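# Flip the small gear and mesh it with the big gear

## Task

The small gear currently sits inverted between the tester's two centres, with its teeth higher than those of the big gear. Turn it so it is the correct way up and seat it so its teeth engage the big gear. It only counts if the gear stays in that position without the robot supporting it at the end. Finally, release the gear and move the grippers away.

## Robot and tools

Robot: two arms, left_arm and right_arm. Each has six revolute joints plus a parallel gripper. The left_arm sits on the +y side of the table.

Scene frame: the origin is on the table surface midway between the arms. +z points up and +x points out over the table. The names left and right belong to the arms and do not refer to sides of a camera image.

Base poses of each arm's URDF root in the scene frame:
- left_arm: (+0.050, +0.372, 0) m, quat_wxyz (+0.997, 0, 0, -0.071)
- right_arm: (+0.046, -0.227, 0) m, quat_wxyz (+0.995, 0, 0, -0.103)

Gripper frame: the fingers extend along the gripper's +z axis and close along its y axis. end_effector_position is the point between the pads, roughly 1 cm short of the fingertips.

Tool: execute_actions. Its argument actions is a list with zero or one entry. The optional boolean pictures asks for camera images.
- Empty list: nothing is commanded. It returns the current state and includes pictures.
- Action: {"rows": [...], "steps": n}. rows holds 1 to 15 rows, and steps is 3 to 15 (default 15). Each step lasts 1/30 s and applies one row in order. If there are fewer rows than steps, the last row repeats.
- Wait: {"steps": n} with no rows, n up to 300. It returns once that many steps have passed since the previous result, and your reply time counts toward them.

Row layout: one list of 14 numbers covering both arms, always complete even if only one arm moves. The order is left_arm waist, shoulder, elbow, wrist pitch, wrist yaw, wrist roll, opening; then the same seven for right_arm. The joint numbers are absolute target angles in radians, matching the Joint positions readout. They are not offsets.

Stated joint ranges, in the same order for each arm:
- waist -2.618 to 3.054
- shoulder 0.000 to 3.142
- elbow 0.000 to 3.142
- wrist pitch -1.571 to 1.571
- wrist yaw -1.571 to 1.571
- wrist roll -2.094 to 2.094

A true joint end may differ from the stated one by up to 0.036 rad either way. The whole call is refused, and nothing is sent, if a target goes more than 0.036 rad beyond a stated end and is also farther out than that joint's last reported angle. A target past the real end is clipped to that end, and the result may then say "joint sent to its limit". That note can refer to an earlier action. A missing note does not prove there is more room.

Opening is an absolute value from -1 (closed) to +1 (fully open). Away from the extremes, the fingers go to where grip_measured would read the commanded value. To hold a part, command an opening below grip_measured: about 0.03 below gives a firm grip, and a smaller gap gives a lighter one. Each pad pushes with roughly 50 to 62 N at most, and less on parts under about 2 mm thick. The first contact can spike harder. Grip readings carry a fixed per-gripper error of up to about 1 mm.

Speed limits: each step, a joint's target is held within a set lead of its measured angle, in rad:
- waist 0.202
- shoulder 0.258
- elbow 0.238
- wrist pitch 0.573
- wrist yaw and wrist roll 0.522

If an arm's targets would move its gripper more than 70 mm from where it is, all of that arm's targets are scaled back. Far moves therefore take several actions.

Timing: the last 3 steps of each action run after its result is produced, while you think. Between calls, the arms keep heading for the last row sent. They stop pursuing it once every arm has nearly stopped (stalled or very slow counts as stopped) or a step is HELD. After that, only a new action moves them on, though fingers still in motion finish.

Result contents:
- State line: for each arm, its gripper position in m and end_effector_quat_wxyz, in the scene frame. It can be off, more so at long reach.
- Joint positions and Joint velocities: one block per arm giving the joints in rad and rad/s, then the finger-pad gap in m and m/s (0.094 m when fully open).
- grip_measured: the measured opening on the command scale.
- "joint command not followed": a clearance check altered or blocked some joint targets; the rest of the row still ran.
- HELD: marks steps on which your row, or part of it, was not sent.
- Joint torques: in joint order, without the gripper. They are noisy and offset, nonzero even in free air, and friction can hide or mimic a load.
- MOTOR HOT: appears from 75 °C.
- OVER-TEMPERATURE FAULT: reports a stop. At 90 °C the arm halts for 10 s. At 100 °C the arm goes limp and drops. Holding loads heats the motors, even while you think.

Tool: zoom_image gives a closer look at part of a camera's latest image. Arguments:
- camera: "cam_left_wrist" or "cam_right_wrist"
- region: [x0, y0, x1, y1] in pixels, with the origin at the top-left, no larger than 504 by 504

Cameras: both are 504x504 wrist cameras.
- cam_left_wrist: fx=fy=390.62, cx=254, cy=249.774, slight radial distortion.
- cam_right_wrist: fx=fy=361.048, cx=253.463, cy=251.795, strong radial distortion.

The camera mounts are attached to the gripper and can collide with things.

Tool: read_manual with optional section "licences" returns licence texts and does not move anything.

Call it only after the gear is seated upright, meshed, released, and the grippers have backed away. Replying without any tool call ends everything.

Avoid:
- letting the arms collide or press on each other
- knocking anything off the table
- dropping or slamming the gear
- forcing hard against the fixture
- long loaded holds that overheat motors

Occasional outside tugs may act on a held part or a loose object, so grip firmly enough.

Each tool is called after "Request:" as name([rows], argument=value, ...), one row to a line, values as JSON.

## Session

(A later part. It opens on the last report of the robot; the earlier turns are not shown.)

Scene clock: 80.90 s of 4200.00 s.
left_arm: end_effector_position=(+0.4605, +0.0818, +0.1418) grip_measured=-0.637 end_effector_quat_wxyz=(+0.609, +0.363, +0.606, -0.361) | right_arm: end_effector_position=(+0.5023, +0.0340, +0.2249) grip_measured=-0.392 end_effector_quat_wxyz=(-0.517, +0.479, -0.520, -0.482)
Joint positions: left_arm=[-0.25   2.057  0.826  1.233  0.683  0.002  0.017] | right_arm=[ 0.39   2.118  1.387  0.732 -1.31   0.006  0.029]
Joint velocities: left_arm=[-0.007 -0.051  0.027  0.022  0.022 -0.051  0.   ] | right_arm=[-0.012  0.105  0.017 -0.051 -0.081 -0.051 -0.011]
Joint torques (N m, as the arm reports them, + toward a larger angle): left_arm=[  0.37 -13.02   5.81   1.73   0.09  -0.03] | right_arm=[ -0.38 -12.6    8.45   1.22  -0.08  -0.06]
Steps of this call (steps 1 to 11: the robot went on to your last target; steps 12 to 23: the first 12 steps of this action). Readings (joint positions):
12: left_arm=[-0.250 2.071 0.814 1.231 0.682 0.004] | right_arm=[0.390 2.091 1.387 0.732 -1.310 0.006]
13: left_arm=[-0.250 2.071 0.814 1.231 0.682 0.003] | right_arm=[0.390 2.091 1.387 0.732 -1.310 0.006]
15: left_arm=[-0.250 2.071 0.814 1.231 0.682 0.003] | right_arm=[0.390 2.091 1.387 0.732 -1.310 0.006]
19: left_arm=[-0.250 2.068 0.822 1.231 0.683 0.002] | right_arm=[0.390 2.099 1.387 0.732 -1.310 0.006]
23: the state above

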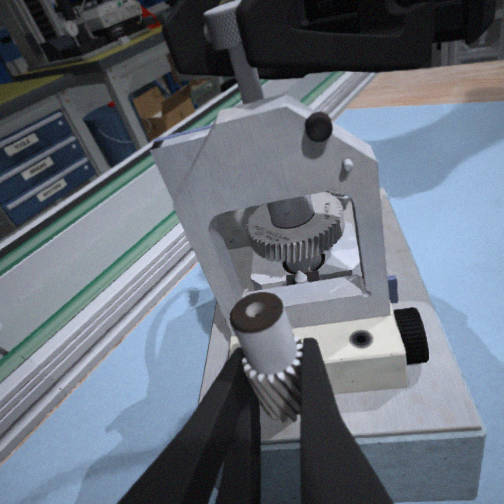

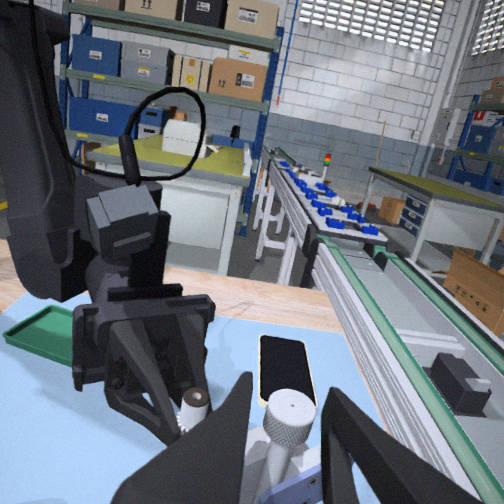

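Request:
execute_actions([
  {"rows": [[-0.243, 2.036, 0.85, 1.247, 0.693, -0.005, -0.67, 0.386, 2.120, 1.418, 0.730, -1.315, 0.0, -0.5],[-0.243, 2.036, 0.85, 1.247, 0.693, -0.005, -0.67, 0.386, 2.118, 1.418, 0.730, -1.315, 0.0, -0.58],[-0.243, 2.036, 0.85, 1.247, 0.693, -0.005, -0.67, 0.386, 2.116, 1.418, 0.730, -1.315, 0.0, -0.63],[-0.243, 2.036, 0.85, 1.247, 0.693, -0.005, -0.67, 0.386, 2.114, 1.418, 0.730, -1.315, 0.0, -0.66],[-0.243, 2.036, 0.85, 1.247, 0.693, -0.005, -0.67, 0.386, 2.112, 1.418, 0.730, -1.315, 0.0, -0.68],[-0.243, 2.036, 0.85, 1.247, 0.693, -0.005, -0.67, 0.386, 2.110, 1.418, 0.730, -1.315, 0.0, -0.70],[-0.243, 2.036, 0.85, 1.247, 0.693, -0.005, -0.67, 0.386, 2.108, 1.418, 0.730, -1.315, 0.0, -0.72],[-0.243, 2.036, 0.85, 1.247, 0.693, -0.005, -0.67, 0.386, 2.106, 1.418, 0.730, -1.315, 0.0, -0.735]], "steps": 12},
])

Scene clock: 81.37 s of 4200.00 s.
left_arm: end_effector_position=(+0.4606, +0.0818, +0.1435) grip_measured=-0.637 end_effector_quat_wxyz=(+0.611, +0.363, +0.604, -0.361) | right_arm: end_effector_position=(+0.5022, +0.0342, +0.2219) grip_measured=-0.702 end_effector_quat_wxyz=(-0.515, +0.479, -0.521, -0.484)
Joint positions: left_arm=[-0.25   2.055  0.828  1.235  0.683  0.002  0.017] | right_arm=[ 0.39   2.125  1.387  0.732 -1.314  0.005  0.014]
Joint velocities: left_arm=[-0.022  0.002  0.002  0.007 -0.066 -0.022 -0.001] | right_arm=[-0.012  0.017  0.007  0.007  0.022  0.007  0.001]
Joint torques (N m, as the arm reports them, + toward a larger angle): left_arm=[  0.49 -12.75   5.83   1.74   0.07  -0.05] | right_arm=[ -0.32 -13.99   8.34   1.22  -0.01  -0.04]
Steps of this call (steps 1 to 3: the last 3 steps of your previous action; steps 4 to 5: the robot went on to your last target; steps 6 to 14: the first 9 steps of this action). Readings (joint positions):
6: left_arm=[-0.250 2.055 0.828 1.235 0.683 0.002] | right_arm=[0.390 2.125 1.387 0.732 -1.310 0.006]
7: left_arm=[-0.250 2.055 0.828 1.235 0.683 0.002] | right_arm=[0.390 2.125 1.387 0.732 -1.310 0.006]
9: left_arm=[-0.250 2.055 0.828 1.235 0.683 0.002] | right_arm=[0.390 2.125 1.387 0.732 -1.311 0.006]
13: left_arm=[-0.250 2.055 0.828 1.235 0.683 0.002] | right_arm=[0.390 2.125 1.387 0.732 -1.314 0.005]
14: the state above

Request:
execute_actions([
  {"rows": [[-0.243, 2.036, 0.85, 1.247, 0.693, -0.005, -0.67, 0.386, 2.095, 1.424, 0.74, -1.315, 0.0, -0.735],[-0.243, 2.036, 0.85, 1.247, 0.693, -0.005, -0.67, 0.386, 2.084, 1.430, 0.75, -1.315, 0.0, -0.735],[-0.243, 2.036, 0.85, 1.247, 0.693, -0.005, -0.67, 0.386, 2.074, 1.436, 0.76, -1.315, 0.0, -0.735],[-0.243, 2.036, 0.85, 1.247, 0.693, -0.005, -0.67, 0.386, 2.066, 1.441, 0.765, -1.315, 0.0, -0.735],[-0.243, 2.036, 0.85, 1.247, 0.693, -0.005, -0.67, 0.386, 2.060, 1.445, 0.765, -1.315, 0.0, -0.735],[-0.243, 2.036, 0.85, 1.247, 0.693, -0.005, -0.67, 0.386, 2.055, 1.448, 0.765, -1.315, 0.0, -0.735],[-0.243, 2.036, 0.85, 1.247, 0.693, -0.005, -0.67, 0.386, 2.050, 1.451, 0.765, -1.315, 0.0, -0.735],[-0.243, 2.036, 0.85, 1.247, 0.693, -0.005, -0.67, 0.386, 2.045, 1.454, 0.764, -1.315, 0.0, -0.735],[-0.243, 2.036, 0.85, 1.247, 0.693, -0.005, -0.67, 0.386, 2.040, 1.457, 0.763, -1.315, 0.0, -0.735],[-0.243, 2.036, 0.85, 1.247, 0.693, -0.005, -0.67, 0.386, 2.035, 1.460, 0.762, -1.315, 0.0, -0.735],[-0.243, 2.036, 0.85, 1.247, 0.693, -0.005, -0.67, 0.386, 2.030, 1.463, 0.761, -1.315, 0.0, -0.735],[-0.243, 2.036, 0.85, 1.247, 0.693, -0.005, -0.67, 0.386, 2.025, 1.466, 0.760, -1.315, 0.0, -0.735],[-0.243, 2.036, 0.85, 1.247, 0.693, -0.005, -0.67, 0.386, 2.020, 1.469, 0.759, -1.315, 0.0, -0.735],[-0.243, 2.036, 0.85, 1.247, 0.693, -0.005, -0.67, 0.386, 2.016, 1.472, 0.758, -1.315, 0.0, -0.735],[-0.243, 2.036, 0.85, 1.247, 0.693, -0.005, -0.67, 0.386, 2.012, 1.474, 0.757, -1.315, 0.0, -0.735]], "steps": 15},
])

Request:
execute_actions([
  {"steps": 9},
], pictures=true)

Scene clock: 82.30 s of 4200.00 s.
left_arm: end_effector_position=(+0.4606, +0.0818, +0.1435) grip_measured=-0.637 end_effector_quat_wxyz=(+0.611, +0.363, +0.604, -0.361) | right_arm: end_effector_position=(+0.5019, +0.0342, +0.2328) grip_measured=-0.702 end_effector_quat_wxyz=(-0.519, +0.483, -0.516, -0.482)
Joint positions: left_arm=[-0.25   2.055  0.828  1.235  0.683  0.002  0.017] | right_arm=[ 0.39   2.109  1.402  0.716 -1.316  0.005  0.014]
Joint velocities: left_arm=[ 0.002 -0.002  0.017  0.007 -0.066  0.051 -0.   ] | right_arm=[ 0.007 -0.115  0.061 -0.066  0.051  0.037 -0.   ]
Joint torques (N m, as the arm reports them, + toward a larger angle): left_arm=[  0.44 -12.67   5.79   1.76   0.12  -0.05] | right_arm=[ -0.42 -18.72  10.44   1.77  -0.05  -0.05]
Steps of this call (steps 1 to 3: the last 3 steps of your previous action; steps 4 to 15: the robot went on to your last target; step 16: nothing new was sent; steps 17 to 28: the first 12 steps of this action). Readings (joint positions):
17: left_arm=[-0.250 2.055 0.828 1.235 0.683 0.002] | right_arm=[0.390 2.125 1.387 0.732 -1.314 0.005]
18: left_arm=[-0.250 2.055 0.828 1.235 0.683 0.002] | right_arm=[0.390 2.125 1.388 0.732 -1.314 0.005]
20: left_arm=[-0.250 2.055 0.828 1.235 0.683 0.002] | right_arm=[0.390 2.125 1.390 0.732 -1.316 0.005]
24: left_arm=[-0.250 2.055 0.828 1.235 0.683 0.002] | right_arm=[0.390 2.123 1.393 0.728 -1.317 0.005]
28: the state above

Scene clock: 82.60 s of 4200.00 s.
left_arm: end_effector_position=(+0.4606, +0.0818, +0.1435) grip_measured=-0.637 end_effector_quat_wxyz=(+0.611, +0.363, +0.604, -0.361) | right_arm: end_effector_position=(+0.5018, +0.0340, +0.2406) grip_measured=-0.702 end_effector_quat_wxyz=(-0.520, +0.482, -0.516, -0.480)
Joint positions: left_arm=[-0.25   2.055  0.828  1.235  0.683  0.002  0.017] | right_arm=[ 0.39   2.094  1.411  0.695 -1.312  0.005  0.014]
Joint velocities: left_arm=[-0.012 -0.002 -0.017  0.007  0.007 -0.081 -0.   ] | right_arm=[ 0.007  0.007 -0.012  0.022 -0.125 -0.022  0.   ]
Joint torques (N m, as the arm reports them, + toward a larger angle): left_arm=[  0.39 -12.73   5.63   1.76   0.11  -0.06] | right_arm=[ -0.38 -19.11  10.68   1.8   -0.05  -0.04]
Kept back: nothing.
Steps of this call (steps 1 to 3: the last 3 steps of your previous action; steps 4 to 9: the robot went on to your last target). Readings (joint positions):
1: left_arm=[-0.250 2.055 0.828 1.235 0.683 0.002] | right_arm=[0.390 2.105 1.404 0.712 -1.315 0.005]
2: left_arm=[-0.250 2.055 0.828 1.235 0.683 0.002] | right_arm=[0.390 2.101 1.406 0.708 -1.314 0.005]
4: left_arm=[-0.250 2.055 0.828 1.235 0.683 0.002] | right_arm=[0.390 2.096 1.409 0.700 -1.313 0.005]
8: left_arm=[-0.250 2.055 0.828 1.235 0.683 0.002] | right_arm=[0.390 2.094 1.411 0.695 -1.312 0.005]
9: the state above

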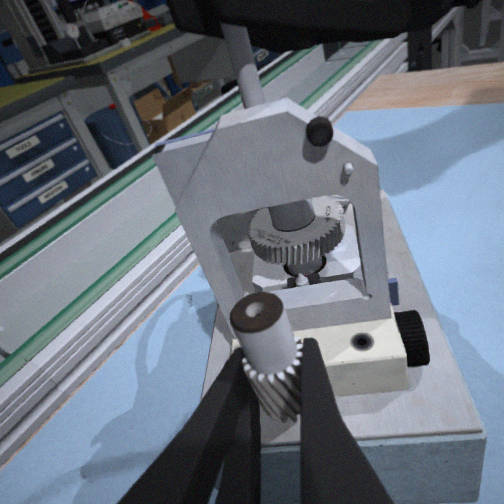

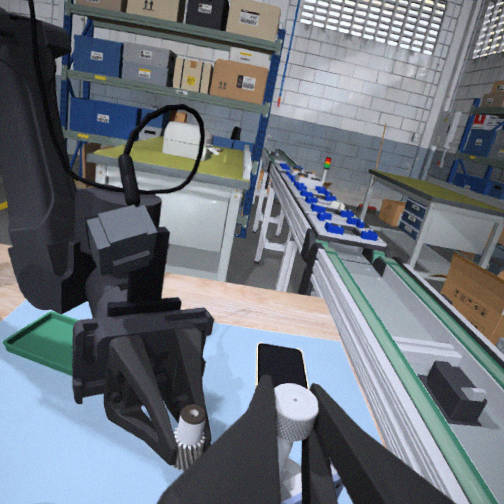

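Request:
execute_actions([
  {"rows": [[-0.255, 2.050, 0.856, 1.225, 0.676, -0.005, -0.67, 0.386, 2.03, 1.47, 0.757, -1.315, 0.0, -0.735],[-0.260, 2.060, 0.864, 1.213, 0.669, -0.005, -0.67, 0.386, 2.03, 1.47, 0.757, -1.315, 0.0, -0.735],[-0.265, 2.066, 0.874, 1.208, 0.664, -0.005, -0.67, 0.386, 2.03, 1.47, 0.757, -1.315, 0.0, -0.735],[-0.270, 2.072, 0.884, 1.203, 0.659, -0.005, -0.67, 0.386, 2.03, 1.47, 0.757, -1.315, 0.0, -0.735],[-0.275, 2.078, 0.894, 1.198, 0.655, -0.005, -0.67, 0.386, 2.03, 1.47, 0.757, -1.315, 0.0, -0.735],[-0.280, 2.084, 0.904, 1.193, 0.650, -0.005, -0.67, 0.386, 2.03, 1.47, 0.757, -1.315, 0.0, -0.735],[-0.285, 2.090, 0.914, 1.188, 0.645, -0.005, -0.67, 0.386, 2.03, 1.47, 0.757, -1.315, 0.0, -0.735],[-0.290, 2.096, 0.924, 1.183, 0.640, -0.005, -0.67, 0.386, 2.03, 1.47, 0.757, -1.315, 0.0, -0.735],[-0.295, 2.102, 0.934, 1.178, 0.636, -0.005, -0.67, 0.386, 2.03, 1.47, 0.757, -1.315, 0.0, -0.735],[-0.300, 2.108, 0.944, 1.174, 0.632, -0.005, -0.67, 0.386, 2.03, 1.47, 0.757, -1.315, 0.0, -0.735],[-0.304, 2.114, 0.954, 1.170, 0.628, -0.005, -0.67, 0.386, 2.03, 1.47, 0.757, -1.315, 0.0, -0.735],[-0.308, 2.119, 0.962, 1.166, 0.624, -0.005, -0.67, 0.386, 2.03, 1.47, 0.757, -1.315, 0.0, -0.735],[-0.311, 2.124, 0.969, 1.162, 0.621, -0.005, -0.67, 0.386, 2.03, 1.47, 0.757, -1.315, 0.0, -0.735],[-0.314, 2.128, 0.974, 1.159, 0.618, -0.005, -0.67, 0.386, 2.03, 1.47, 0.757, -1.315, 0.0, -0.735],[-0.316, 2.130, 0.978, 1.157, 0.616, -0.005, -0.67, 0.386, 2.03, 1.47, 0.757, -1.315, 0.0, -0.735]], "steps": 15},
])

Request:
execute_actions([
  {"steps": 10},
], pictures=true)

Scene clock: 83.73 s of 4200.00 s.
left_arm: end_effector_position=(+0.4714, +0.0590, +0.1477) grip_measured=-0.637 end_effector_quat_wxyz=(+0.612, +0.366, +0.599, -0.363) | right_arm: end_effector_position=(+0.5018, +0.0340, +0.2406) grip_measured=-0.702 end_effector_quat_wxyz=(-0.520, +0.482, -0.516, -0.480)
Joint positions: left_arm=[-0.292  2.096  0.919  1.194  0.65   0.002  0.017] | right_arm=[ 0.39   2.094  1.411  0.694 -1.312  0.005  0.014]
Joint velocities: left_arm=[-0.144  0.173  0.256 -0.168 -0.081 -0.037  0.001] | right_arm=[ 0.012 -0.007 -0.002  0.022 -0.051 -0.022  0.001]
Joint torques (N m, as the arm reports them, + toward a larger angle): left_arm=[ -0.43 -10.16   6.08   1.56  -0.11  -0.04] | right_arm=[ -0.36 -17.59  10.4    1.81  -0.05  -0.05]
Steps of this call (steps 1 to 22: the robot went on to your last target; steps 23 to 34: the first 12 steps of this action). Readings (joint positions):
23: left_arm=[-0.250 2.055 0.828 1.235 0.683 0.002] | right_arm=[0.390 2.094 1.411 0.694 -1.312 0.005]
24: left_arm=[-0.250 2.055 0.828 1.233 0.682 0.002] | right_arm=[0.390 2.094 1.411 0.694 -1.312 0.005]
26: left_arm=[-0.252 2.056 0.835 1.224 0.679 0.002] | right_arm=[0.390 2.094 1.411 0.694 -1.312 0.005]
30: left_arm=[-0.268 2.073 0.878 1.209 0.665 0.002] | right_arm=[0.390 2.094 1.411 0.694 -1.312 0.005]
34: the state above

Scene clock: 84.07 s of 4200.00 s.
left_arm: end_effector_position=(+0.4748, +0.0503, +0.1405) grip_measured=-0.637 end_effector_quat_wxyz=(+0.605, +0.364, +0.608, -0.363) | right_arm: end_effector_position=(+0.5018, +0.0340, +0.2406) grip_measured=-0.702 end_effector_quat_wxyz=(-0.520, +0.482, -0.516, -0.480)
Joint positions: left_arm=[-0.31   2.119  0.948  1.166  0.629  0.002  0.017] | right_arm=[ 0.39   2.094  1.411  0.694 -1.312  0.005  0.014]
Joint velocities: left_arm=[ 0.017 -0.002  0.007 -0.037 -0.022  0.007 -0.001] | right_arm=[-0.022 -0.012 -0.012 -0.11  -0.022 -0.037 -0.   ]
Joint torques (N m, as the arm reports them, + toward a larger angle): left_arm=[ -0.33 -10.76   6.53   1.6   -0.12  -0.03] | right_arm=[ -0.36 -17.61  10.38   1.8   -0.04  -0.05]
Kept back: nothing.
Steps of this call (steps 1 to 3: the last 3 steps of your previous action; steps 4 to 10: the robot went on to your last target). Readings (joint positions):
1: left_arm=[-0.297 2.101 0.928 1.189 0.647 0.002] | right_arm=[0.390 2.094 1.411 0.694 -1.312 0.005]
2: left_arm=[-0.301 2.107 0.936 1.185 0.643 0.002] | right_arm=[0.390 2.094 1.411 0.694 -1.312 0.005]
4: left_arm=[-0.307 2.115 0.946 1.178 0.637 0.002] | right_arm=[0.390 2.094 1.411 0.694 -1.312 0.005]
8: left_arm=[-0.310 2.119 0.948 1.168 0.631 0.002] | right_arm=[0.390 2.094 1.411 0.694 -1.312 0.005]
10: the state above

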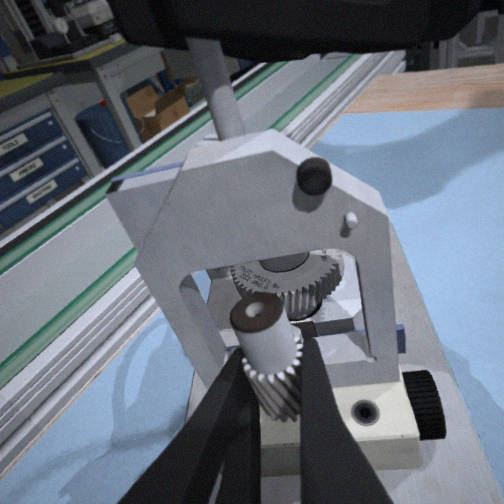

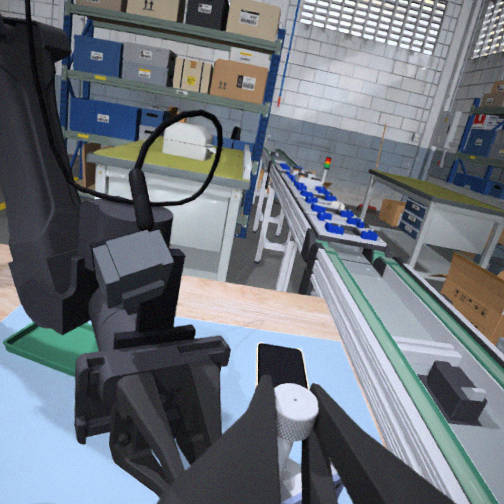

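Request:
execute_actions(actions=[])

Scene clock: 84.73 s of 4200.00 s.
left_arm: end_effector_position=(+0.4753, +0.0505, +0.1401) grip_measured=-0.637 end_effector_quat_wxyz=(+0.605, +0.363, +0.609, -0.362) | right_arm: end_effector_position=(+0.5018, +0.0340, +0.2406) grip_measured=-0.702 end_effector_quat_wxyz=(-0.520, +0.482, -0.516, -0.480)
Joint positions: left_arm=[-0.31   2.119  0.948  1.164  0.626  0.002  0.017] | right_arm=[ 0.39   2.094  1.411  0.694 -1.312  0.005  0.014]
Joint velocities: left_arm=[ 0.007 -0.012 -0.012  0.066  0.051  0.037 -0.001] | right_arm=[ 0.007 -0.027 -0.002 -0.037 -0.007 -0.007 -0.001]
Joint torques (N m, as the arm reports them, + toward a larger angle): left_arm=[ -0.49 -10.74   6.5    1.56  -0.1   -0.04] | right_arm=[ -0.37 -17.6   10.38   1.8   -0.04  -0.04]
Kept back: nothing.
Steps of this call (steps 1 to 20: the robot went on to your last target). Readings (joint positions):
1: left_arm=[-0.310 2.119 0.948 1.165 0.628 0.002] | right_arm=[0.390 2.094 1.411 0.694 -1.312 0.005]
2: left_arm=[-0.310 2.119 0.948 1.165 0.628 0.002] | right_arm=[0.390 2.094 1.411 0.694 -1.312 0.005]
4: left_arm=[-0.310 2.119 0.948 1.165 0.627 0.002] | right_arm=[0.390 2.094 1.411 0.694 -1.312 0.005]
8: left_arm=[-0.310 2.119 0.948 1.164 0.626 0.002] | right_arm=[0.390 2.094 1.411 0.694 -1.312 0.005]
20: the state above

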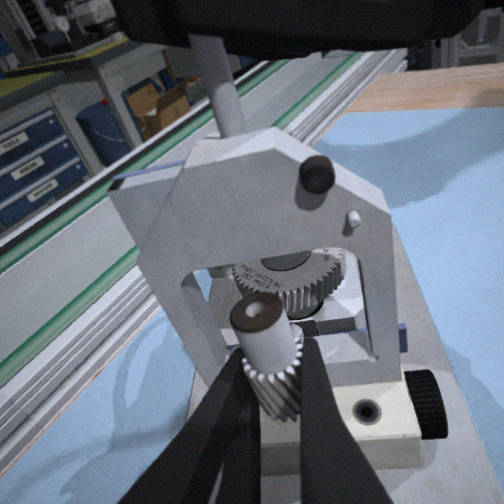

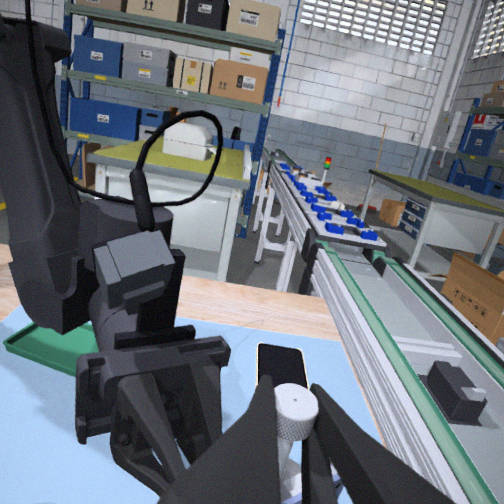

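Request:
execute_actions([
  {"rows": [[-0.318,2.133,0.983,1.154,0.614,-0.005,-0.67,0.386,2.03,1.47,0.757,-1.315,0.0,-0.735],[-0.320,2.136,0.988,1.151,0.612,-0.005,-0.67,0.386,2.03,1.47,0.757,-1.315,0.0,-0.735],[-0.322,2.139,0.993,1.149,0.610,-0.005,-0.67,0.386,2.03,1.47,0.757,-1.315,0.0,-0.735],[-0.324,2.142,0.998,1.147,0.608,-0.005,-0.67,0.386,2.03,1.47,0.757,-1.315,0.0,-0.735],[-0.326,2.145,1.003,1.145,0.606,-0.005,-0.67,0.386,2.03,1.47,0.757,-1.315,0.0,-0.735],[-0.328,2.148,1.008,1.143,0.604,-0.005,-0.67,0.386,2.03,1.47,0.757,-1.315,0.0,-0.735],[-0.330,2.151,1.013,1.141,0.602,-0.005,-0.67,0.386,2.03,1.47,0.757,-1.315,0.0,-0.735],[-0.332,2.154,1.018,1.139,0.600,-0.005,-0.67,0.386,2.03,1.47,0.757,-1.315,0.0,-0.735],[-0.334,2.157,1.023,1.137,0.598,-0.005,-0.67,0.386,2.03,1.47,0.757,-1.315,0.0,-0.735],[-0.336,2.160,1.028,1.135,0.596,-0.005,-0.67,0.386,2.03,1.47,0.757,-1.315,0.0,-0.735],[-0.337,2.162,1.034,1.133,0.594,-0.005,-0.67,0.386,2.03,1.47,0.757,-1.315,0.0,-0.735],[-0.338,2.164,1.039,1.131,0.592,-0.005,-0.67,0.386,2.03,1.47,0.757,-1.315,0.0,-0.735]], "steps": 15},
], pictures=true)

Scene clock: 85.40 s of 4200.00 s.
left_arm: end_effector_position=(+0.4823, +0.0398, +0.1408) grip_measured=-0.637 end_effector_quat_wxyz=(+0.607, +0.364, +0.607, -0.362) | right_arm: end_effector_position=(+0.5018, +0.0340, +0.2406) grip_measured=-0.702 end_effector_quat_wxyz=(-0.520, +0.482, -0.516, -0.480)
Joint positions: left_arm=[-0.327  2.148  1.     1.146  0.61   0.002  0.017] | right_arm=[ 0.39   2.094  1.411  0.694 -1.312  0.005  0.014]
Joint velocities: left_arm=[-0.066  0.076  0.134 -0.139 -0.11   0.081 -0.   ] | right_arm=[-0.012  0.012  0.007  0.022 -0.066 -0.022 -0.001]
Joint torques (N m, as the arm reports them, + toward a larger angle): left_arm=[ -0.24 -11.07   6.77   1.59  -0.11  -0.06] | right_arm=[ -0.37 -17.62  10.4    1.8   -0.05  -0.05]
Steps of this call (steps 1 to 8: the robot went on to your last target; steps 9 to 20: the first 12 steps of this action). Readings (joint positions):
9: left_arm=[-0.310 2.119 0.948 1.164 0.626 0.002] | right_arm=[0.390 2.094 1.411 0.694 -1.312 0.005]
10: left_arm=[-0.310 2.119 0.948 1.163 0.625 0.002] | right_arm=[0.390 2.094 1.411 0.694 -1.312 0.005]
12: left_arm=[-0.310 2.122 0.955 1.160 0.624 0.002] | right_arm=[0.390 2.094 1.411 0.694 -1.312 0.005]
16: left_arm=[-0.317 2.136 0.980 1.154 0.616 0.002] | right_arm=[0.390 2.094 1.411 0.694 -1.312 0.005]
20: the state above

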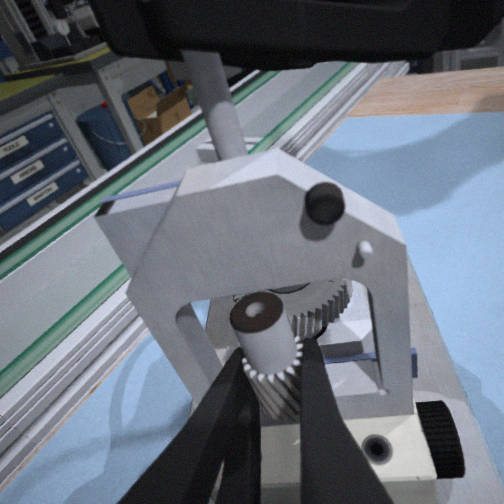

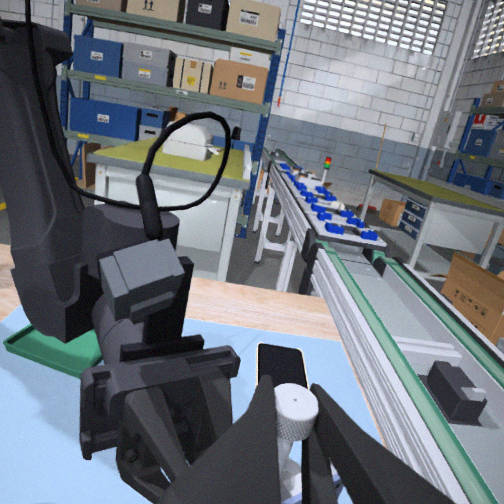

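Request:
execute_actions([
  {"rows": [[-0.340,2.167,1.044,1.129,0.590,-0.005,-0.67,0.386,2.03,1.47,0.757,-1.315,0.0,-0.735],[-0.342,2.170,1.049,1.127,0.588,-0.005,-0.67,0.386,2.03,1.47,0.757,-1.315,0.0,-0.735],[-0.344,2.173,1.054,1.125,0.586,-0.005,-0.67,0.386,2.03,1.47,0.757,-1.315,0.0,-0.735],[-0.346,2.176,1.059,1.123,0.584,-0.005,-0.67,0.386,2.03,1.47,0.757,-1.315,0.0,-0.735],[-0.348,2.179,1.064,1.121,0.582,-0.005,-0.67,0.386,2.03,1.47,0.757,-1.315,0.0,-0.735],[-0.350,2.182,1.069,1.119,0.580,-0.005,-0.67,0.386,2.03,1.47,0.757,-1.315,0.0,-0.735],[-0.352,2.185,1.074,1.117,0.578,-0.005,-0.67,0.386,2.03,1.47,0.757,-1.315,0.0,-0.735],[-0.354,2.188,1.079,1.115,0.576,-0.005,-0.67,0.386,2.03,1.47,0.757,-1.315,0.0,-0.735],[-0.356,2.191,1.084,1.113,0.574,-0.005,-0.67,0.386,2.03,1.47,0.757,-1.315,0.0,-0.735],[-0.358,2.194,1.090,1.111,0.572,-0.005,-0.67,0.386,2.03,1.47,0.757,-1.315,0.0,-0.735],[-0.359,2.196,1.095,1.109,0.571,-0.005,-0.67,0.386,2.03,1.47,0.757,-1.315,0.0,-0.735],[-0.360,2.198,1.100,1.108,0.570,-0.005,-0.67,0.386,2.03,1.47,0.757,-1.315,0.0,-0.735]], "steps": 15},
], pictures=true)

Scene clock: 86.10 s of 4200.00 s.
left_arm: end_effector_position=(+0.4899, +0.0265, +0.1400) grip_measured=-0.637 end_effector_quat_wxyz=(+0.607, +0.363, +0.607, -0.362) | right_arm: end_effector_position=(+0.5018, +0.0340, +0.2406) grip_measured=-0.702 end_effector_quat_wxyz=(-0.520, +0.482, -0.516, -0.480)
Joint positions: left_arm=[-0.348  2.183  1.061  1.121  0.586  0.002  0.017] | right_arm=[ 0.39   2.094  1.411  0.694 -1.312  0.005  0.014]
Joint velocities: left_arm=[-0.051  0.081  0.105 -0.183 -0.154 -0.037 -0.   ] | right_arm=[-0.012 -0.007 -0.012  0.051 -0.037 -0.066  0.   ]
Joint torques (N m, as the arm reports them, + toward a larger angle): left_arm=[ -0.48 -11.73   6.61   1.78  -0.06  -0.05] | right_arm=[ -0.24 -17.63  10.29   1.8   -0.07  -0.03]
Steps of this call (steps 1 to 3: the last 3 steps of your previous action; steps 4 to 9: the robot went on to your last target; steps 10 to 21: the first 12 steps of this action). Readings (joint positions):
10: left_arm=[-0.330 2.152 1.009 1.138 0.602 0.002] | right_arm=[0.390 2.094 1.411 0.694 -1.312 0.005]
11: left_arm=[-0.330 2.152 1.009 1.138 0.602 0.002] | right_arm=[0.390 2.094 1.411 0.694 -1.312 0.005]
13: left_arm=[-0.332 2.156 1.016 1.136 0.600 0.002] | right_arm=[0.390 2.094 1.411 0.694 -1.312 0.005]
17: left_arm=[-0.339 2.170 1.041 1.130 0.592 0.002] | right_arm=[0.390 2.094 1.411 0.694 -1.312 0.005]
21: the state above

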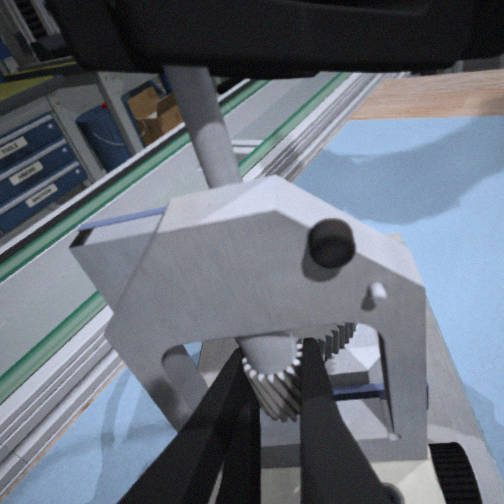

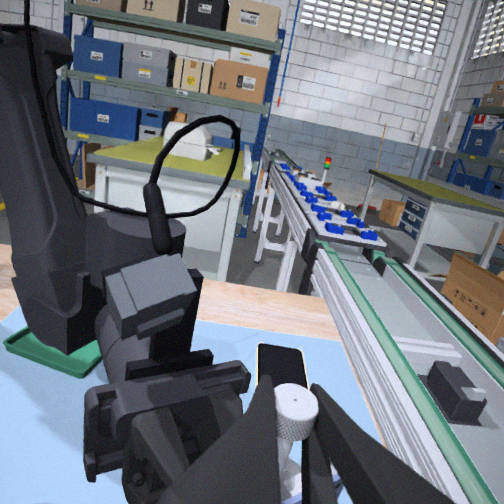

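Request:
execute_actions([
  {"rows": [[-0.361,2.199,1.102,1.107,0.570,-0.005,-0.67,0.386,2.03,1.47,0.757,-1.315,0.0,-0.735],[-0.362,2.200,1.104,1.107,0.569,-0.005,-0.67,0.386,2.03,1.47,0.757,-1.315,0.0,-0.735],[-0.363,2.201,1.106,1.106,0.569,-0.005,-0.67,0.386,2.03,1.47,0.757,-1.315,0.0,-0.735],[-0.364,2.202,1.108,1.106,0.568,-0.005,-0.67,0.386,2.03,1.47,0.757,-1.315,0.0,-0.735],[-0.365,2.203,1.110,1.105,0.568,-0.005,-0.67,0.386,2.03,1.47,0.757,-1.315,0.0,-0.735],[-0.366,2.204,1.112,1.105,0.567,-0.005,-0.67,0.386,2.03,1.47,0.757,-1.315,0.0,-0.735],[-0.367,2.205,1.114,1.104,0.567,-0.005,-0.67,0.386,2.03,1.47,0.757,-1.315,0.0,-0.735],[-0.367,2.207,1.116,1.103,0.566,-0.005,-0.67,0.386,2.03,1.47,0.757,-1.315,0.0,-0.735]], "steps": 15},
], pictures=true)

Scene clock: 86.80 s of 4200.00 s.
left_arm: end_effector_position=(+0.4931, +0.0227, +0.1399) grip_measured=-0.637 end_effector_quat_wxyz=(+0.608, +0.362, +0.608, -0.360) | right_arm: end_effector_position=(+0.5018, +0.0340, +0.2405) grip_measured=-0.702 end_effector_quat_wxyz=(-0.520, +0.482, -0.516, -0.480)
Joint positions: left_arm=[-0.355  2.193  1.082  1.11   0.575  0.002  0.017] | right_arm=[ 0.39   2.094  1.411  0.693 -1.312  0.005  0.014]
Joint velocities: left_arm=[-0.017  0.002  0.007  0.051 -0.022 -0.051 -0.   ] | right_arm=[ 0.002 -0.002  0.017 -0.066 -0.037  0.051 -0.001]
Joint torques (N m, as the arm reports them, + toward a larger angle): left_arm=[ -0.75 -11.45   7.11   1.64  -0.1   -0.06] | right_arm=[ -0.33 -17.63  10.37   1.81  -0.05  -0.05]
Steps of this call (steps 1 to 3: the last 3 steps of your previous action; steps 4 to 9: the robot went on to your last target; steps 10 to 21: the first 12 steps of this action). Readings (joint positions):
10: left_arm=[-0.351 2.187 1.070 1.115 0.581 0.002] | right_arm=[0.390 2.094 1.411 0.693 -1.312 0.005]
11: left_arm=[-0.351 2.187 1.070 1.115 0.580 0.002] | right_arm=[0.390 2.094 1.411 0.693 -1.312 0.005]
13: left_arm=[-0.351 2.187 1.070 1.114 0.580 0.002] | right_arm=[0.390 2.094 1.411 0.693 -1.312 0.005]
17: left_arm=[-0.354 2.191 1.079 1.111 0.578 0.002] | right_arm=[0.390 2.094 1.411 0.693 -1.312 0.005]
21: the state above

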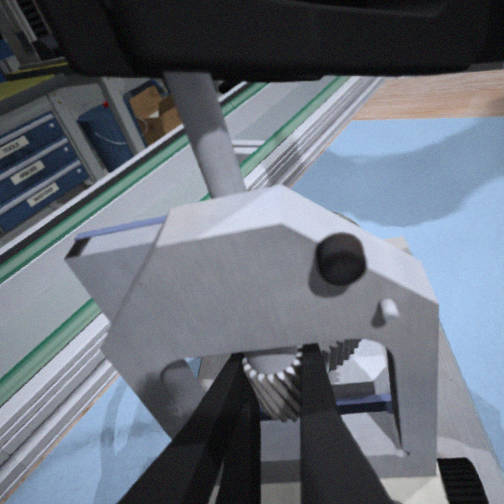

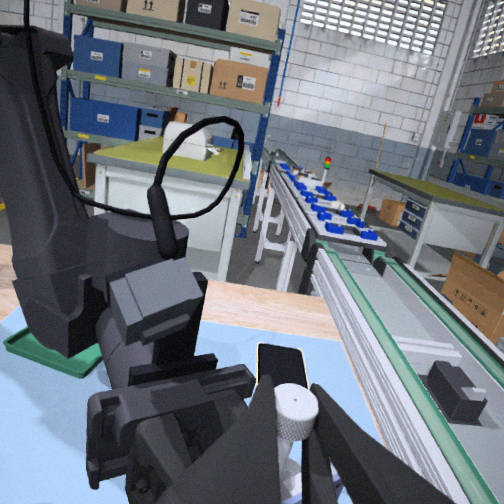

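Request:
execute_actions([
  {"rows": [[-0.368,2.207,1.117,1.103,0.566,-0.005,-0.67,0.386,2.03,1.47,0.757,-1.315,0.0,-0.735],[-0.369,2.208,1.118,1.103,0.566,-0.005,-0.67,0.386,2.03,1.47,0.757,-1.315,0.0,-0.735],[-0.370,2.208,1.119,1.102,0.566,-0.005,-0.67,0.386,2.03,1.47,0.757,-1.315,0.0,-0.735],[-0.371,2.209,1.120,1.102,0.566,-0.005,-0.67,0.386,2.03,1.47,0.757,-1.315,0.0,-0.735],[-0.372,2.209,1.121,1.102,0.566,-0.005,-0.67,0.386,2.03,1.47,0.757,-1.315,0.0,-0.735],[-0.373,2.210,1.122,1.102,0.566,-0.005,-0.67,0.386,2.03,1.47,0.757,-1.315,0.0,-0.735]], "steps": 12},
], pictures=true)

Scene clock: 87.43 s of 4200.00 s.
left_arm: end_effector_position=(+0.4932, +0.0227, +0.1399) grip_measured=-0.637 end_effector_quat_wxyz=(+0.608, +0.361, +0.608, -0.360) | right_arm: end_effector_position=(+0.5018, +0.0340, +0.2405) grip_measured=-0.702 end_effector_quat_wxyz=(-0.520, +0.482, -0.516, -0.480)
Joint positions: left_arm=[-0.355  2.193  1.082  1.11   0.575  0.002  0.017] | right_arm=[ 0.39   2.094  1.411  0.693 -1.312  0.005  0.014]
Joint velocities: left_arm=[ 0.017 -0.007 -0.022 -0.051 -0.007  0.022 -0.   ] | right_arm=[ 0.007  0.007 -0.007  0.051  0.037 -0.066 -0.002]
Joint torques (N m, as the arm reports them, + toward a larger angle): left_arm=[ -1.19 -11.12   7.48   1.62  -0.12  -0.02] | right_arm=[ -0.39 -17.63  10.38   1.81  -0.04  -0.05]
Steps of this call (steps 1 to 3: the last 3 steps of your previous action; steps 4 to 10: the robot went on to your last target; steps 11 to 19: the first 9 steps of this action). Readings (joint positions):
11: left_arm=[-0.355 2.193 1.082 1.110 0.575 0.002] | right_arm=[0.390 2.094 1.411 0.693 -1.312 0.005]
12: left_arm=[-0.355 2.193 1.082 1.110 0.575 0.002] | right_arm=[0.390 2.094 1.411 0.693 -1.312 0.005]
14: left_arm=[-0.355 2.193 1.082 1.110 0.575 0.002] | right_arm=[0.390 2.094 1.411 0.693 -1.312 0.005]
18: left_arm=[-0.355 2.193 1.082 1.110 0.575 0.002] | right_arm=[0.390 2.094 1.411 0.693 -1.312 0.005]
19: the state above

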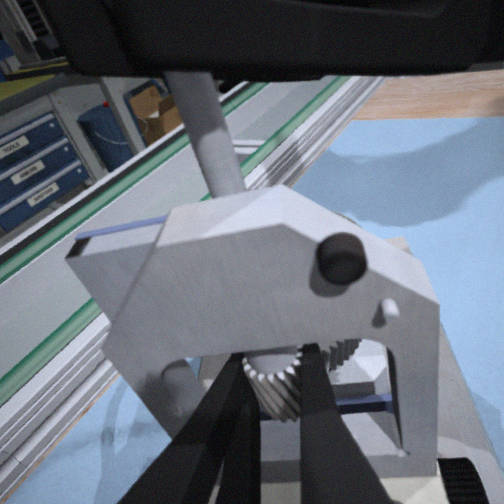

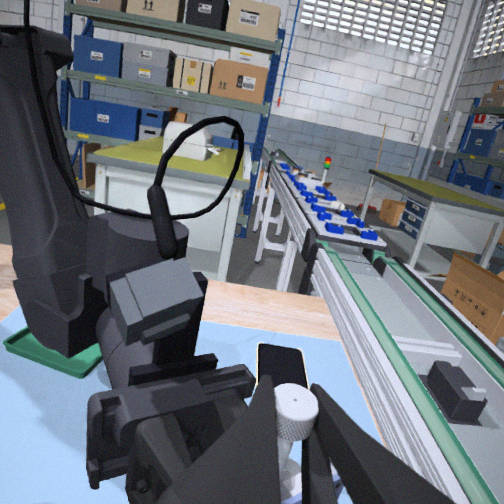

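Request:
zoom_image(camera="cam_left_wrist", region=[200, 310, 400, 440])

Region (200, 310, 400, 440) of cam_left_wrist's 504x504 image, scaled by 2.520, with more detail than that image has; it fills the top 328 rows of this view, and the rest is white.

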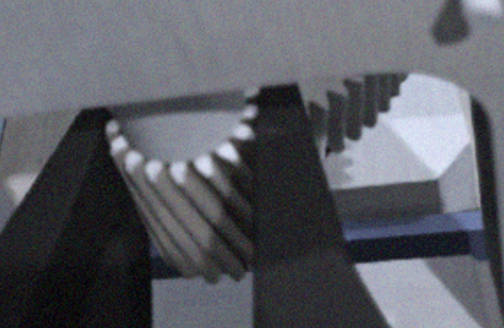

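Request:
execute_actions([
  {"rows": [[-0.375,2.210,1.122,1.102,0.566,-0.005,-0.67,0.386,2.03,1.47,0.757,-1.315,0.0,-0.735],[-0.377,2.210,1.122,1.102,0.566,-0.005,-0.67,0.386,2.03,1.47,0.757,-1.315,0.0,-0.735],[-0.379,2.210,1.122,1.102,0.566,-0.005,-0.67,0.386,2.03,1.47,0.757,-1.315,0.0,-0.735],[-0.381,2.210,1.122,1.102,0.566,-0.005,-0.67,0.386,2.03,1.47,0.757,-1.315,0.0,-0.735],[-0.383,2.210,1.122,1.102,0.566,-0.005,-0.67,0.386,2.03,1.47,0.757,-1.315,0.0,-0.735],[-0.385,2.210,1.122,1.102,0.566,-0.005,-0.67,0.386,2.03,1.47,0.757,-1.315,0.0,-0.735]], "steps": 12},
], pictures=true)

Scene clock: 88.20 s of 4200.00 s.
left_arm: end_effector_position=(+0.4908, +0.0190, +0.1400) grip_measured=-0.637 end_effector_quat_wxyz=(+0.607, +0.363, +0.607, -0.362) | right_arm: end_effector_position=(+0.5018, +0.0340, +0.2405) grip_measured=-0.702 end_effector_quat_wxyz=(-0.520, +0.482, -0.516, -0.480)
Joint positions: left_arm=[-0.363  2.193  1.083  1.108  0.573  0.002  0.017] | right_arm=[ 0.39   2.094  1.411  0.693 -1.312  0.005  0.014]
Joint velocities: left_arm=[-0.071  0.007  0.007 -0.051  0.007  0.022  0.   ] | right_arm=[-0.017  0.017 -0.017 -0.11  -0.022 -0.037 -0.001]
Joint torques (N m, as the arm reports them, + toward a larger angle): left_arm=[ -1.09 -11.08   7.46   1.6   -0.09  -0.08] | right_arm=[ -0.33 -17.58  10.31   1.82  -0.08  -0.07]
Steps of this call (steps 1 to 3: the last 3 steps of your previous action; steps 4 to 14: the robot went on to your last target; steps 15 to 23: the first 9 steps of this action). Readings (joint positions):
15: left_arm=[-0.355 2.193 1.082 1.110 0.575 0.002] | right_arm=[0.390 2.094 1.411 0.693 -1.312 0.005]
16: left_arm=[-0.355 2.193 1.082 1.110 0.575 0.002] | right_arm=[0.390 2.094 1.411 0.693 -1.312 0.005]
18: left_arm=[-0.355 2.193 1.082 1.110 0.575 0.002] | right_arm=[0.390 2.094 1.411 0.693 -1.312 0.005]
22: left_arm=[-0.360 2.193 1.083 1.109 0.573 0.002] | right_arm=[0.390 2.094 1.411 0.693 -1.312 0.005]
23: the state above

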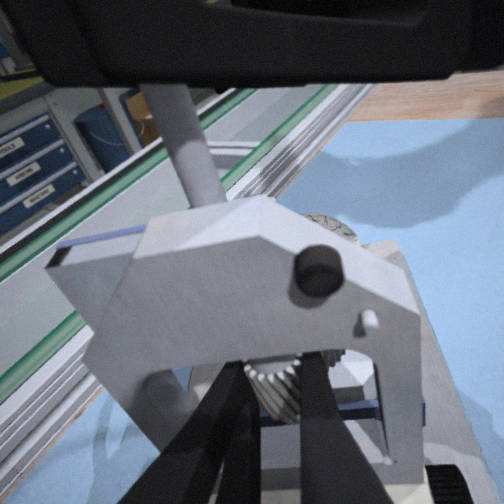

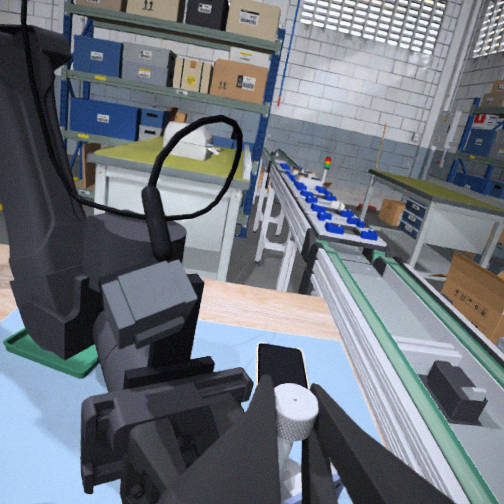

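Request:
execute_actions([
  {"rows": [[-0.368,2.210,1.122,1.102,0.566,-0.005,-0.67,0.386,2.03,1.47,0.757,-1.315,0.0,-0.735]], "steps": 6},
], pictures=true)

Scene clock: 88.40 s of 4200.00 s.
left_arm: end_effector_position=(+0.4892, +0.0170, +0.1399) grip_measured=-0.637 end_effector_quat_wxyz=(+0.606, +0.365, +0.607, -0.364) | right_arm: end_effector_position=(+0.5018, +0.0340, +0.2405) grip_measured=-0.702 end_effector_quat_wxyz=(-0.520, +0.482, -0.516, -0.480)
Joint positions: left_arm=[-0.368  2.193  1.083  1.107  0.573  0.002  0.017] | right_arm=[ 0.39   2.094  1.411  0.693 -1.312  0.005  0.014]
Joint velocities: left_arm=[ 0.007  0.017 -0.007  0.007 -0.022  0.022  0.001] | right_arm=[-0.007 -0.002 -0.007 -0.007 -0.022 -0.037  0.   ]
Joint torques (N m, as the arm reports them, + toward a larger angle): left_arm=[ -0.16 -11.09   7.49   1.62  -0.08  -0.07] | right_arm=[ -0.39 -17.62  10.39   1.82  -0.04  -0.04]
Steps of this call (steps 1 to 3: the last 3 steps of your previous action; steps 4 to 6: the first 3 steps of this action). Readings (joint positions):
4: left_arm=[-0.368 2.193 1.083 1.107 0.573 0.002] | right_arm=[0.390 2.094 1.411 0.693 -1.312 0.005]
5: left_arm=[-0.368 2.193 1.083 1.107 0.573 0.002] | right_arm=[0.390 2.094 1.411 0.693 -1.312 0.005]
6: the state above

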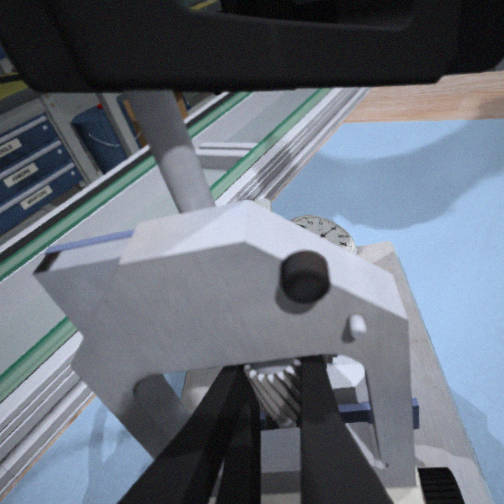

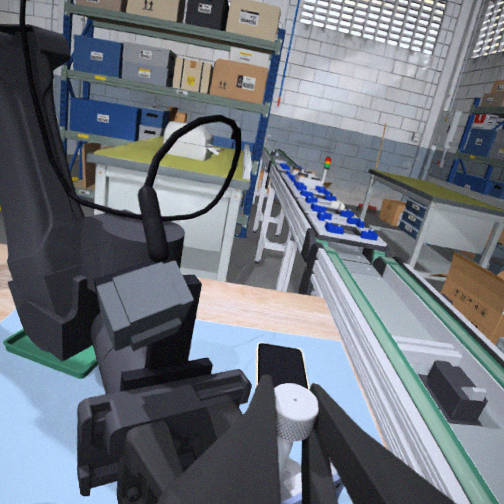

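Request:
execute_actions([
  {"rows": [[-0.362,2.210,1.122,1.102,0.566,-0.005,-0.67,0.386,2.03,1.47,0.757,-1.315,0.0,-0.735],[-0.358,2.210,1.122,1.102,0.566,-0.005,-0.67,0.386,2.03,1.47,0.757,-1.315,0.0,-0.735],[-0.355,2.210,1.122,1.102,0.566,-0.005,-0.67,0.386,2.03,1.47,0.757,-1.315,0.0,-0.735],[-0.353,2.210,1.122,1.102,0.566,-0.005,-0.67,0.386,2.03,1.47,0.757,-1.315,0.0,-0.735]], "steps": 12},
], pictures=true)

Scene clock: 88.87 s of 4200.00 s.
left_arm: end_effector_position=(+0.4937, +0.0214, +0.1402) grip_measured=-0.637 end_effector_quat_wxyz=(+0.607, +0.361, +0.609, -0.360) | right_arm: end_effector_position=(+0.5018, +0.0340, +0.2405) grip_measured=-0.702 end_effector_quat_wxyz=(-0.520, +0.482, -0.516, -0.480)
Joint positions: left_arm=[-0.357  2.193  1.087  1.101  0.573  0.002  0.017] | right_arm=[ 0.39   2.094  1.411  0.693 -1.312  0.005  0.014]
Joint velocities: left_arm=[ 0.002 -0.002  0.017 -0.066  0.007 -0.037  0.   ] | right_arm=[ 0.012 -0.012  0.012 -0.007  0.037  0.007 -0.001]
Joint torques (N m, as the arm reports them, + toward a larger angle): left_arm=[ -0.02 -11.35   7.02   1.76  -0.12  -0.07] | right_arm=[ -0.36 -17.65  10.37   1.81  -0.05  -0.03]
Steps of this call (steps 1 to 3: the last 3 steps of your previous action; steps 4 to 5: the robot went on to your last target; steps 6 to 14: the first 9 steps of this action). Readings (joint positions):
6: left_arm=[-0.368 2.193 1.083 1.107 0.573 0.002] | right_arm=[0.390 2.094 1.411 0.693 -1.312 0.005]
7: left_arm=[-0.367 2.193 1.083 1.107 0.573 0.002] | right_arm=[0.390 2.094 1.411 0.693 -1.312 0.005]
9: left_arm=[-0.364 2.193 1.083 1.107 0.573 0.002] | right_arm=[0.390 2.094 1.411 0.693 -1.312 0.005]
13: left_arm=[-0.357 2.193 1.087 1.103 0.573 0.002] | right_arm=[0.390 2.094 1.411 0.693 -1.312 0.005]
14: the state above

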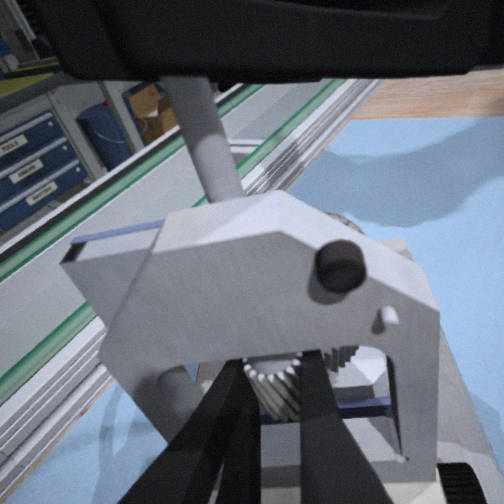

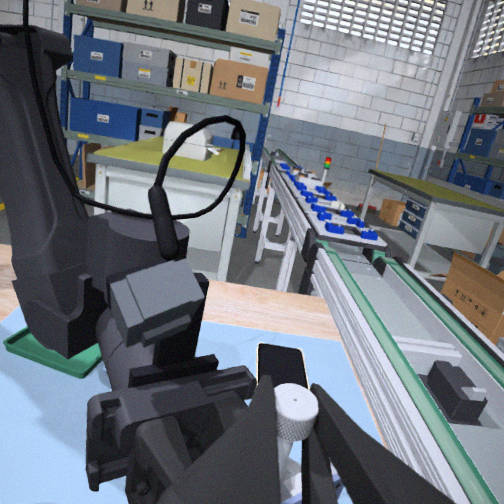

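Request:
zoom_image(camera="cam_left_wrist", region=[140, 70, 340, 270])

Request:
zoom_image(camera="cam_left_wrist", region=[220, 330, 340, 450])

Region (140, 70, 340, 270) of cam_left_wrist's 504x504 image, scaled by 2.520, with more detail than that image has.

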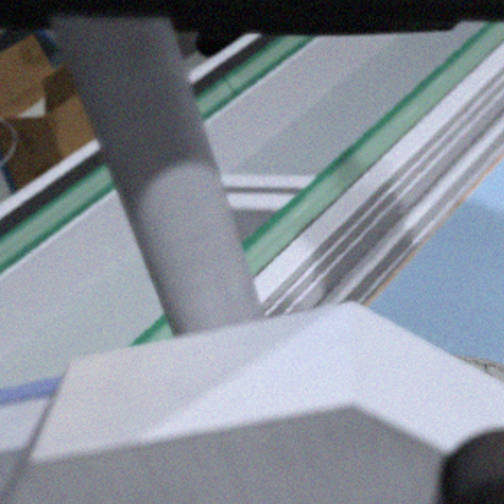

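Region (220, 330, 340, 450) of cam_left_wrist's 504x504 image, scaled by 4.200, with more detail than that image has.

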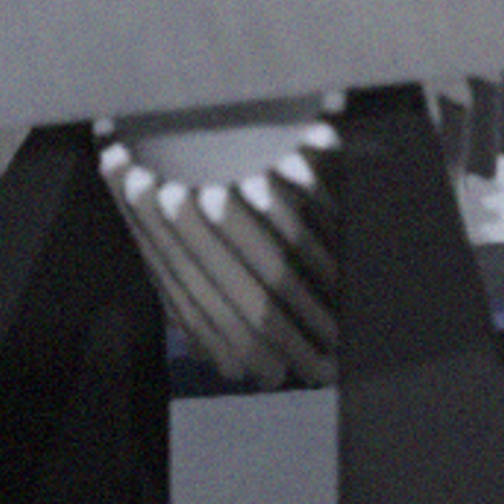

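Request:
execute_actions([
  {"rows": [[-0.358,2.203,1.115,1.100,0.575,-0.005,-0.67,0.386,2.03,1.47,0.757,-1.315,0.0,-0.735],[-0.360,2.200,1.112,1.100,0.583,-0.005,-0.67,0.386,2.03,1.47,0.757,-1.315,0.0,-0.735],[-0.362,2.200,1.112,1.100,0.590,-0.005,-0.67,0.386,2.03,1.47,0.757,-1.315,0.0,-0.735],[-0.362,2.200,1.112,1.100,0.595,-0.005,-0.67,0.386,2.03,1.47,0.757,-1.315,0.0,-0.735],[-0.362,2.200,1.112,1.100,0.600,-0.005,-0.67,0.386,2.03,1.47,0.757,-1.315,0.0,-0.735]], "steps": 15},
], pictures=true)

Scene clock: 90.67 s of 4200.00 s.
left_arm: end_effector_position=(+0.4916, +0.0202, +0.1401) grip_measured=-0.637 end_effector_quat_wxyz=(+0.604, +0.366, +0.607, -0.365) | right_arm: end_effector_position=(+0.5018, +0.0340, +0.2405) grip_measured=-0.702 end_effector_quat_wxyz=(-0.520, +0.482, -0.516, -0.480)
Joint positions: left_arm=[-0.357  2.193  1.087  1.101  0.586  0.002  0.017] | right_arm=[ 0.39   2.094  1.411  0.693 -1.312  0.005  0.014]
Joint velocities: left_arm=[-0.002 -0.007 -0.002 -0.022  0.007 -0.037 -0.   ] | right_arm=[ 0.002  0.007  0.012  0.007 -0.037 -0.007 -0.001]
Joint torques (N m, as the arm reports them, + toward a larger angle): left_arm=[ -0.43 -12.13   6.45   1.65   0.11  -0.05] | right_arm=[ -0.35 -17.59  10.38   1.81  -0.05  -0.05]
Steps of this call (steps 1 to 3: the last 3 steps of your previous action; steps 4 to 15: the robot went on to your last target; steps 16 to 42: nothing new was sent; steps 43 to 54: the first 12 steps of this action). Readings (joint positions):
43: left_arm=[-0.357 2.193 1.087 1.101 0.573 0.002] | right_arm=[0.390 2.094 1.411 0.693 -1.312 0.005]
44: left_arm=[-0.357 2.193 1.087 1.101 0.573 0.002] | right_arm=[0.390 2.094 1.411 0.693 -1.312 0.005]
46: left_arm=[-0.357 2.193 1.087 1.101 0.574 0.002] | right_arm=[0.390 2.094 1.411 0.693 -1.312 0.005]
50: left_arm=[-0.357 2.193 1.087 1.101 0.582 0.002] | right_arm=[0.390 2.094 1.411 0.693 -1.312 0.005]
54: the state above

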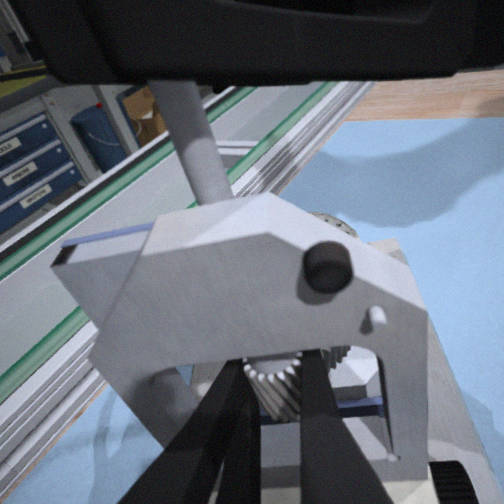

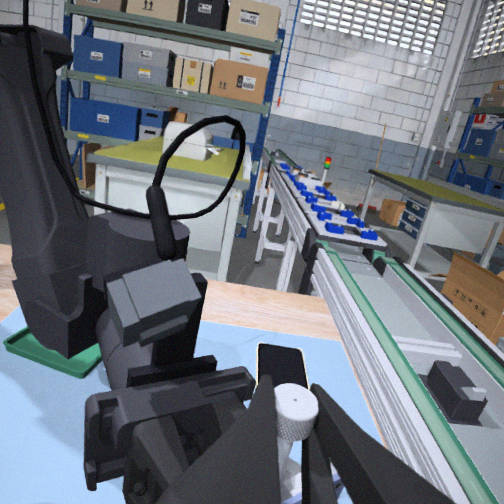

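Request:
execute_actions([
  {"rows": [[-0.362,2.204,1.112,1.100,0.598,-0.005,-0.67,0.386,2.036,1.467,0.755,-1.315,0.0,-0.735],[-0.362,2.207,1.112,1.100,0.596,-0.005,-0.67,0.386,2.042,1.464,0.753,-1.315,0.0,-0.735],[-0.362,2.210,1.112,1.100,0.594,-0.005,-0.67,0.386,2.048,1.461,0.751,-1.315,0.0,-0.735],[-0.362,2.212,1.112,1.100,0.594,-0.005,-0.67,0.386,2.052,1.458,0.750,-1.315,0.0,-0.735],[-0.362,2.214,1.112,1.100,0.594,-0.005,-0.67,0.386,2.054,1.456,0.749,-1.315,0.0,-0.735],[-0.362,2.215,1.112,1.100,0.594,-0.005,-0.67,0.386,2.056,1.454,0.748,-1.315,0.0,-0.735],[-0.362,2.215,1.112,1.100,0.594,-0.005,-0.67,0.386,2.058,1.452,0.747,-1.315,0.0,-0.735],[-0.362,2.215,1.112,1.100,0.594,-0.005,-0.67,0.386,2.060,1.450,0.746,-1.315,0.0,-0.735],[-0.362,2.215,1.112,1.100,0.594,-0.005,-0.67,0.386,2.062,1.448,0.745,-1.315,0.0,-0.735],[-0.362,2.215,1.112,1.100,0.594,-0.005,-0.67,0.386,2.064,1.446,0.744,-1.315,0.0,-0.735],[-0.362,2.215,1.112,1.100,0.594,-0.005,-0.67,0.386,2.066,1.444,0.743,-1.315,0.0,-0.735],[-0.362,2.215,1.112,1.100,0.594,-0.005,-0.67,0.386,2.068,1.442,0.742,-1.315,0.0,-0.735]], "steps": 15},
], pictures=true)

Scene clock: 91.60 s of 4200.00 s.
left_arm: end_effector_position=(+0.4912, +0.0200, +0.1395) grip_measured=-0.637 end_effector_quat_wxyz=(+0.604, +0.366, +0.606, -0.365) | right_arm: end_effector_position=(+0.5020, +0.0342, +0.2371) grip_measured=-0.702 end_effector_quat_wxyz=(-0.516, +0.481, -0.518, -0.483)
Joint positions: left_arm=[-0.357  2.196  1.087  1.105  0.589  0.002  0.017] | right_arm=[ 0.39   2.1    1.411  0.689 -1.315  0.004  0.014]
Joint velocities: left_arm=[ 0.007 -0.012 -0.007  0.037 -0.066 -0.051 -0.   ] | right_arm=[ 0.032  0.061 -0.002 -0.022 -0.022 -0.066  0.001]
Joint torques (N m, as the arm reports them, + toward a larger angle): left_arm=[ -0.39 -10.96   6.39   1.66   0.04  -0.05] | right_arm=[ -0.4  -15.32   8.4    1.72   0.06  -0.02]
Steps of this call (steps 1 to 3: the last 3 steps of your previous action; steps 4 to 15: the robot went on to your last target; step 16: nothing new was sent; steps 17 to 28: the first 12 steps of this action). Readings (joint positions):
17: left_arm=[-0.357 2.193 1.087 1.101 0.589 0.002] | right_arm=[0.390 2.094 1.411 0.693 -1.312 0.005]
18: left_arm=[-0.357 2.193 1.087 1.101 0.589 0.002] | right_arm=[0.390 2.094 1.411 0.693 -1.312 0.005]
20: left_arm=[-0.357 2.193 1.087 1.101 0.589 0.002] | right_arm=[0.390 2.094 1.411 0.691 -1.312 0.005]
24: left_arm=[-0.357 2.195 1.087 1.104 0.589 0.002] | right_arm=[0.390 2.094 1.411 0.689 -1.312 0.005]
28: the state above

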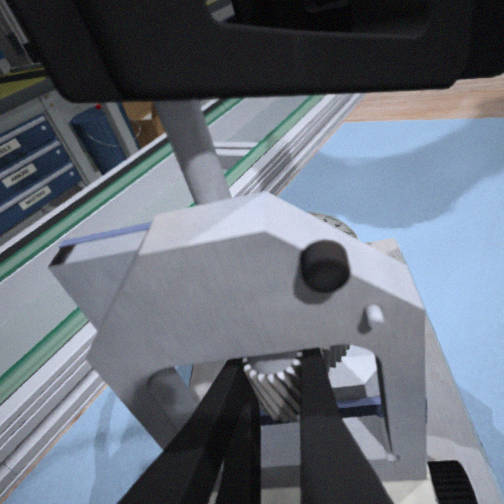

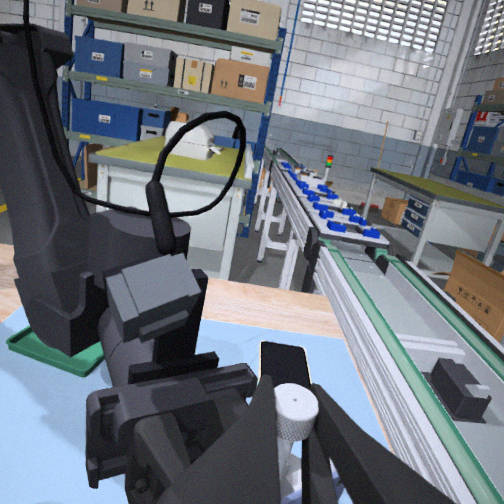

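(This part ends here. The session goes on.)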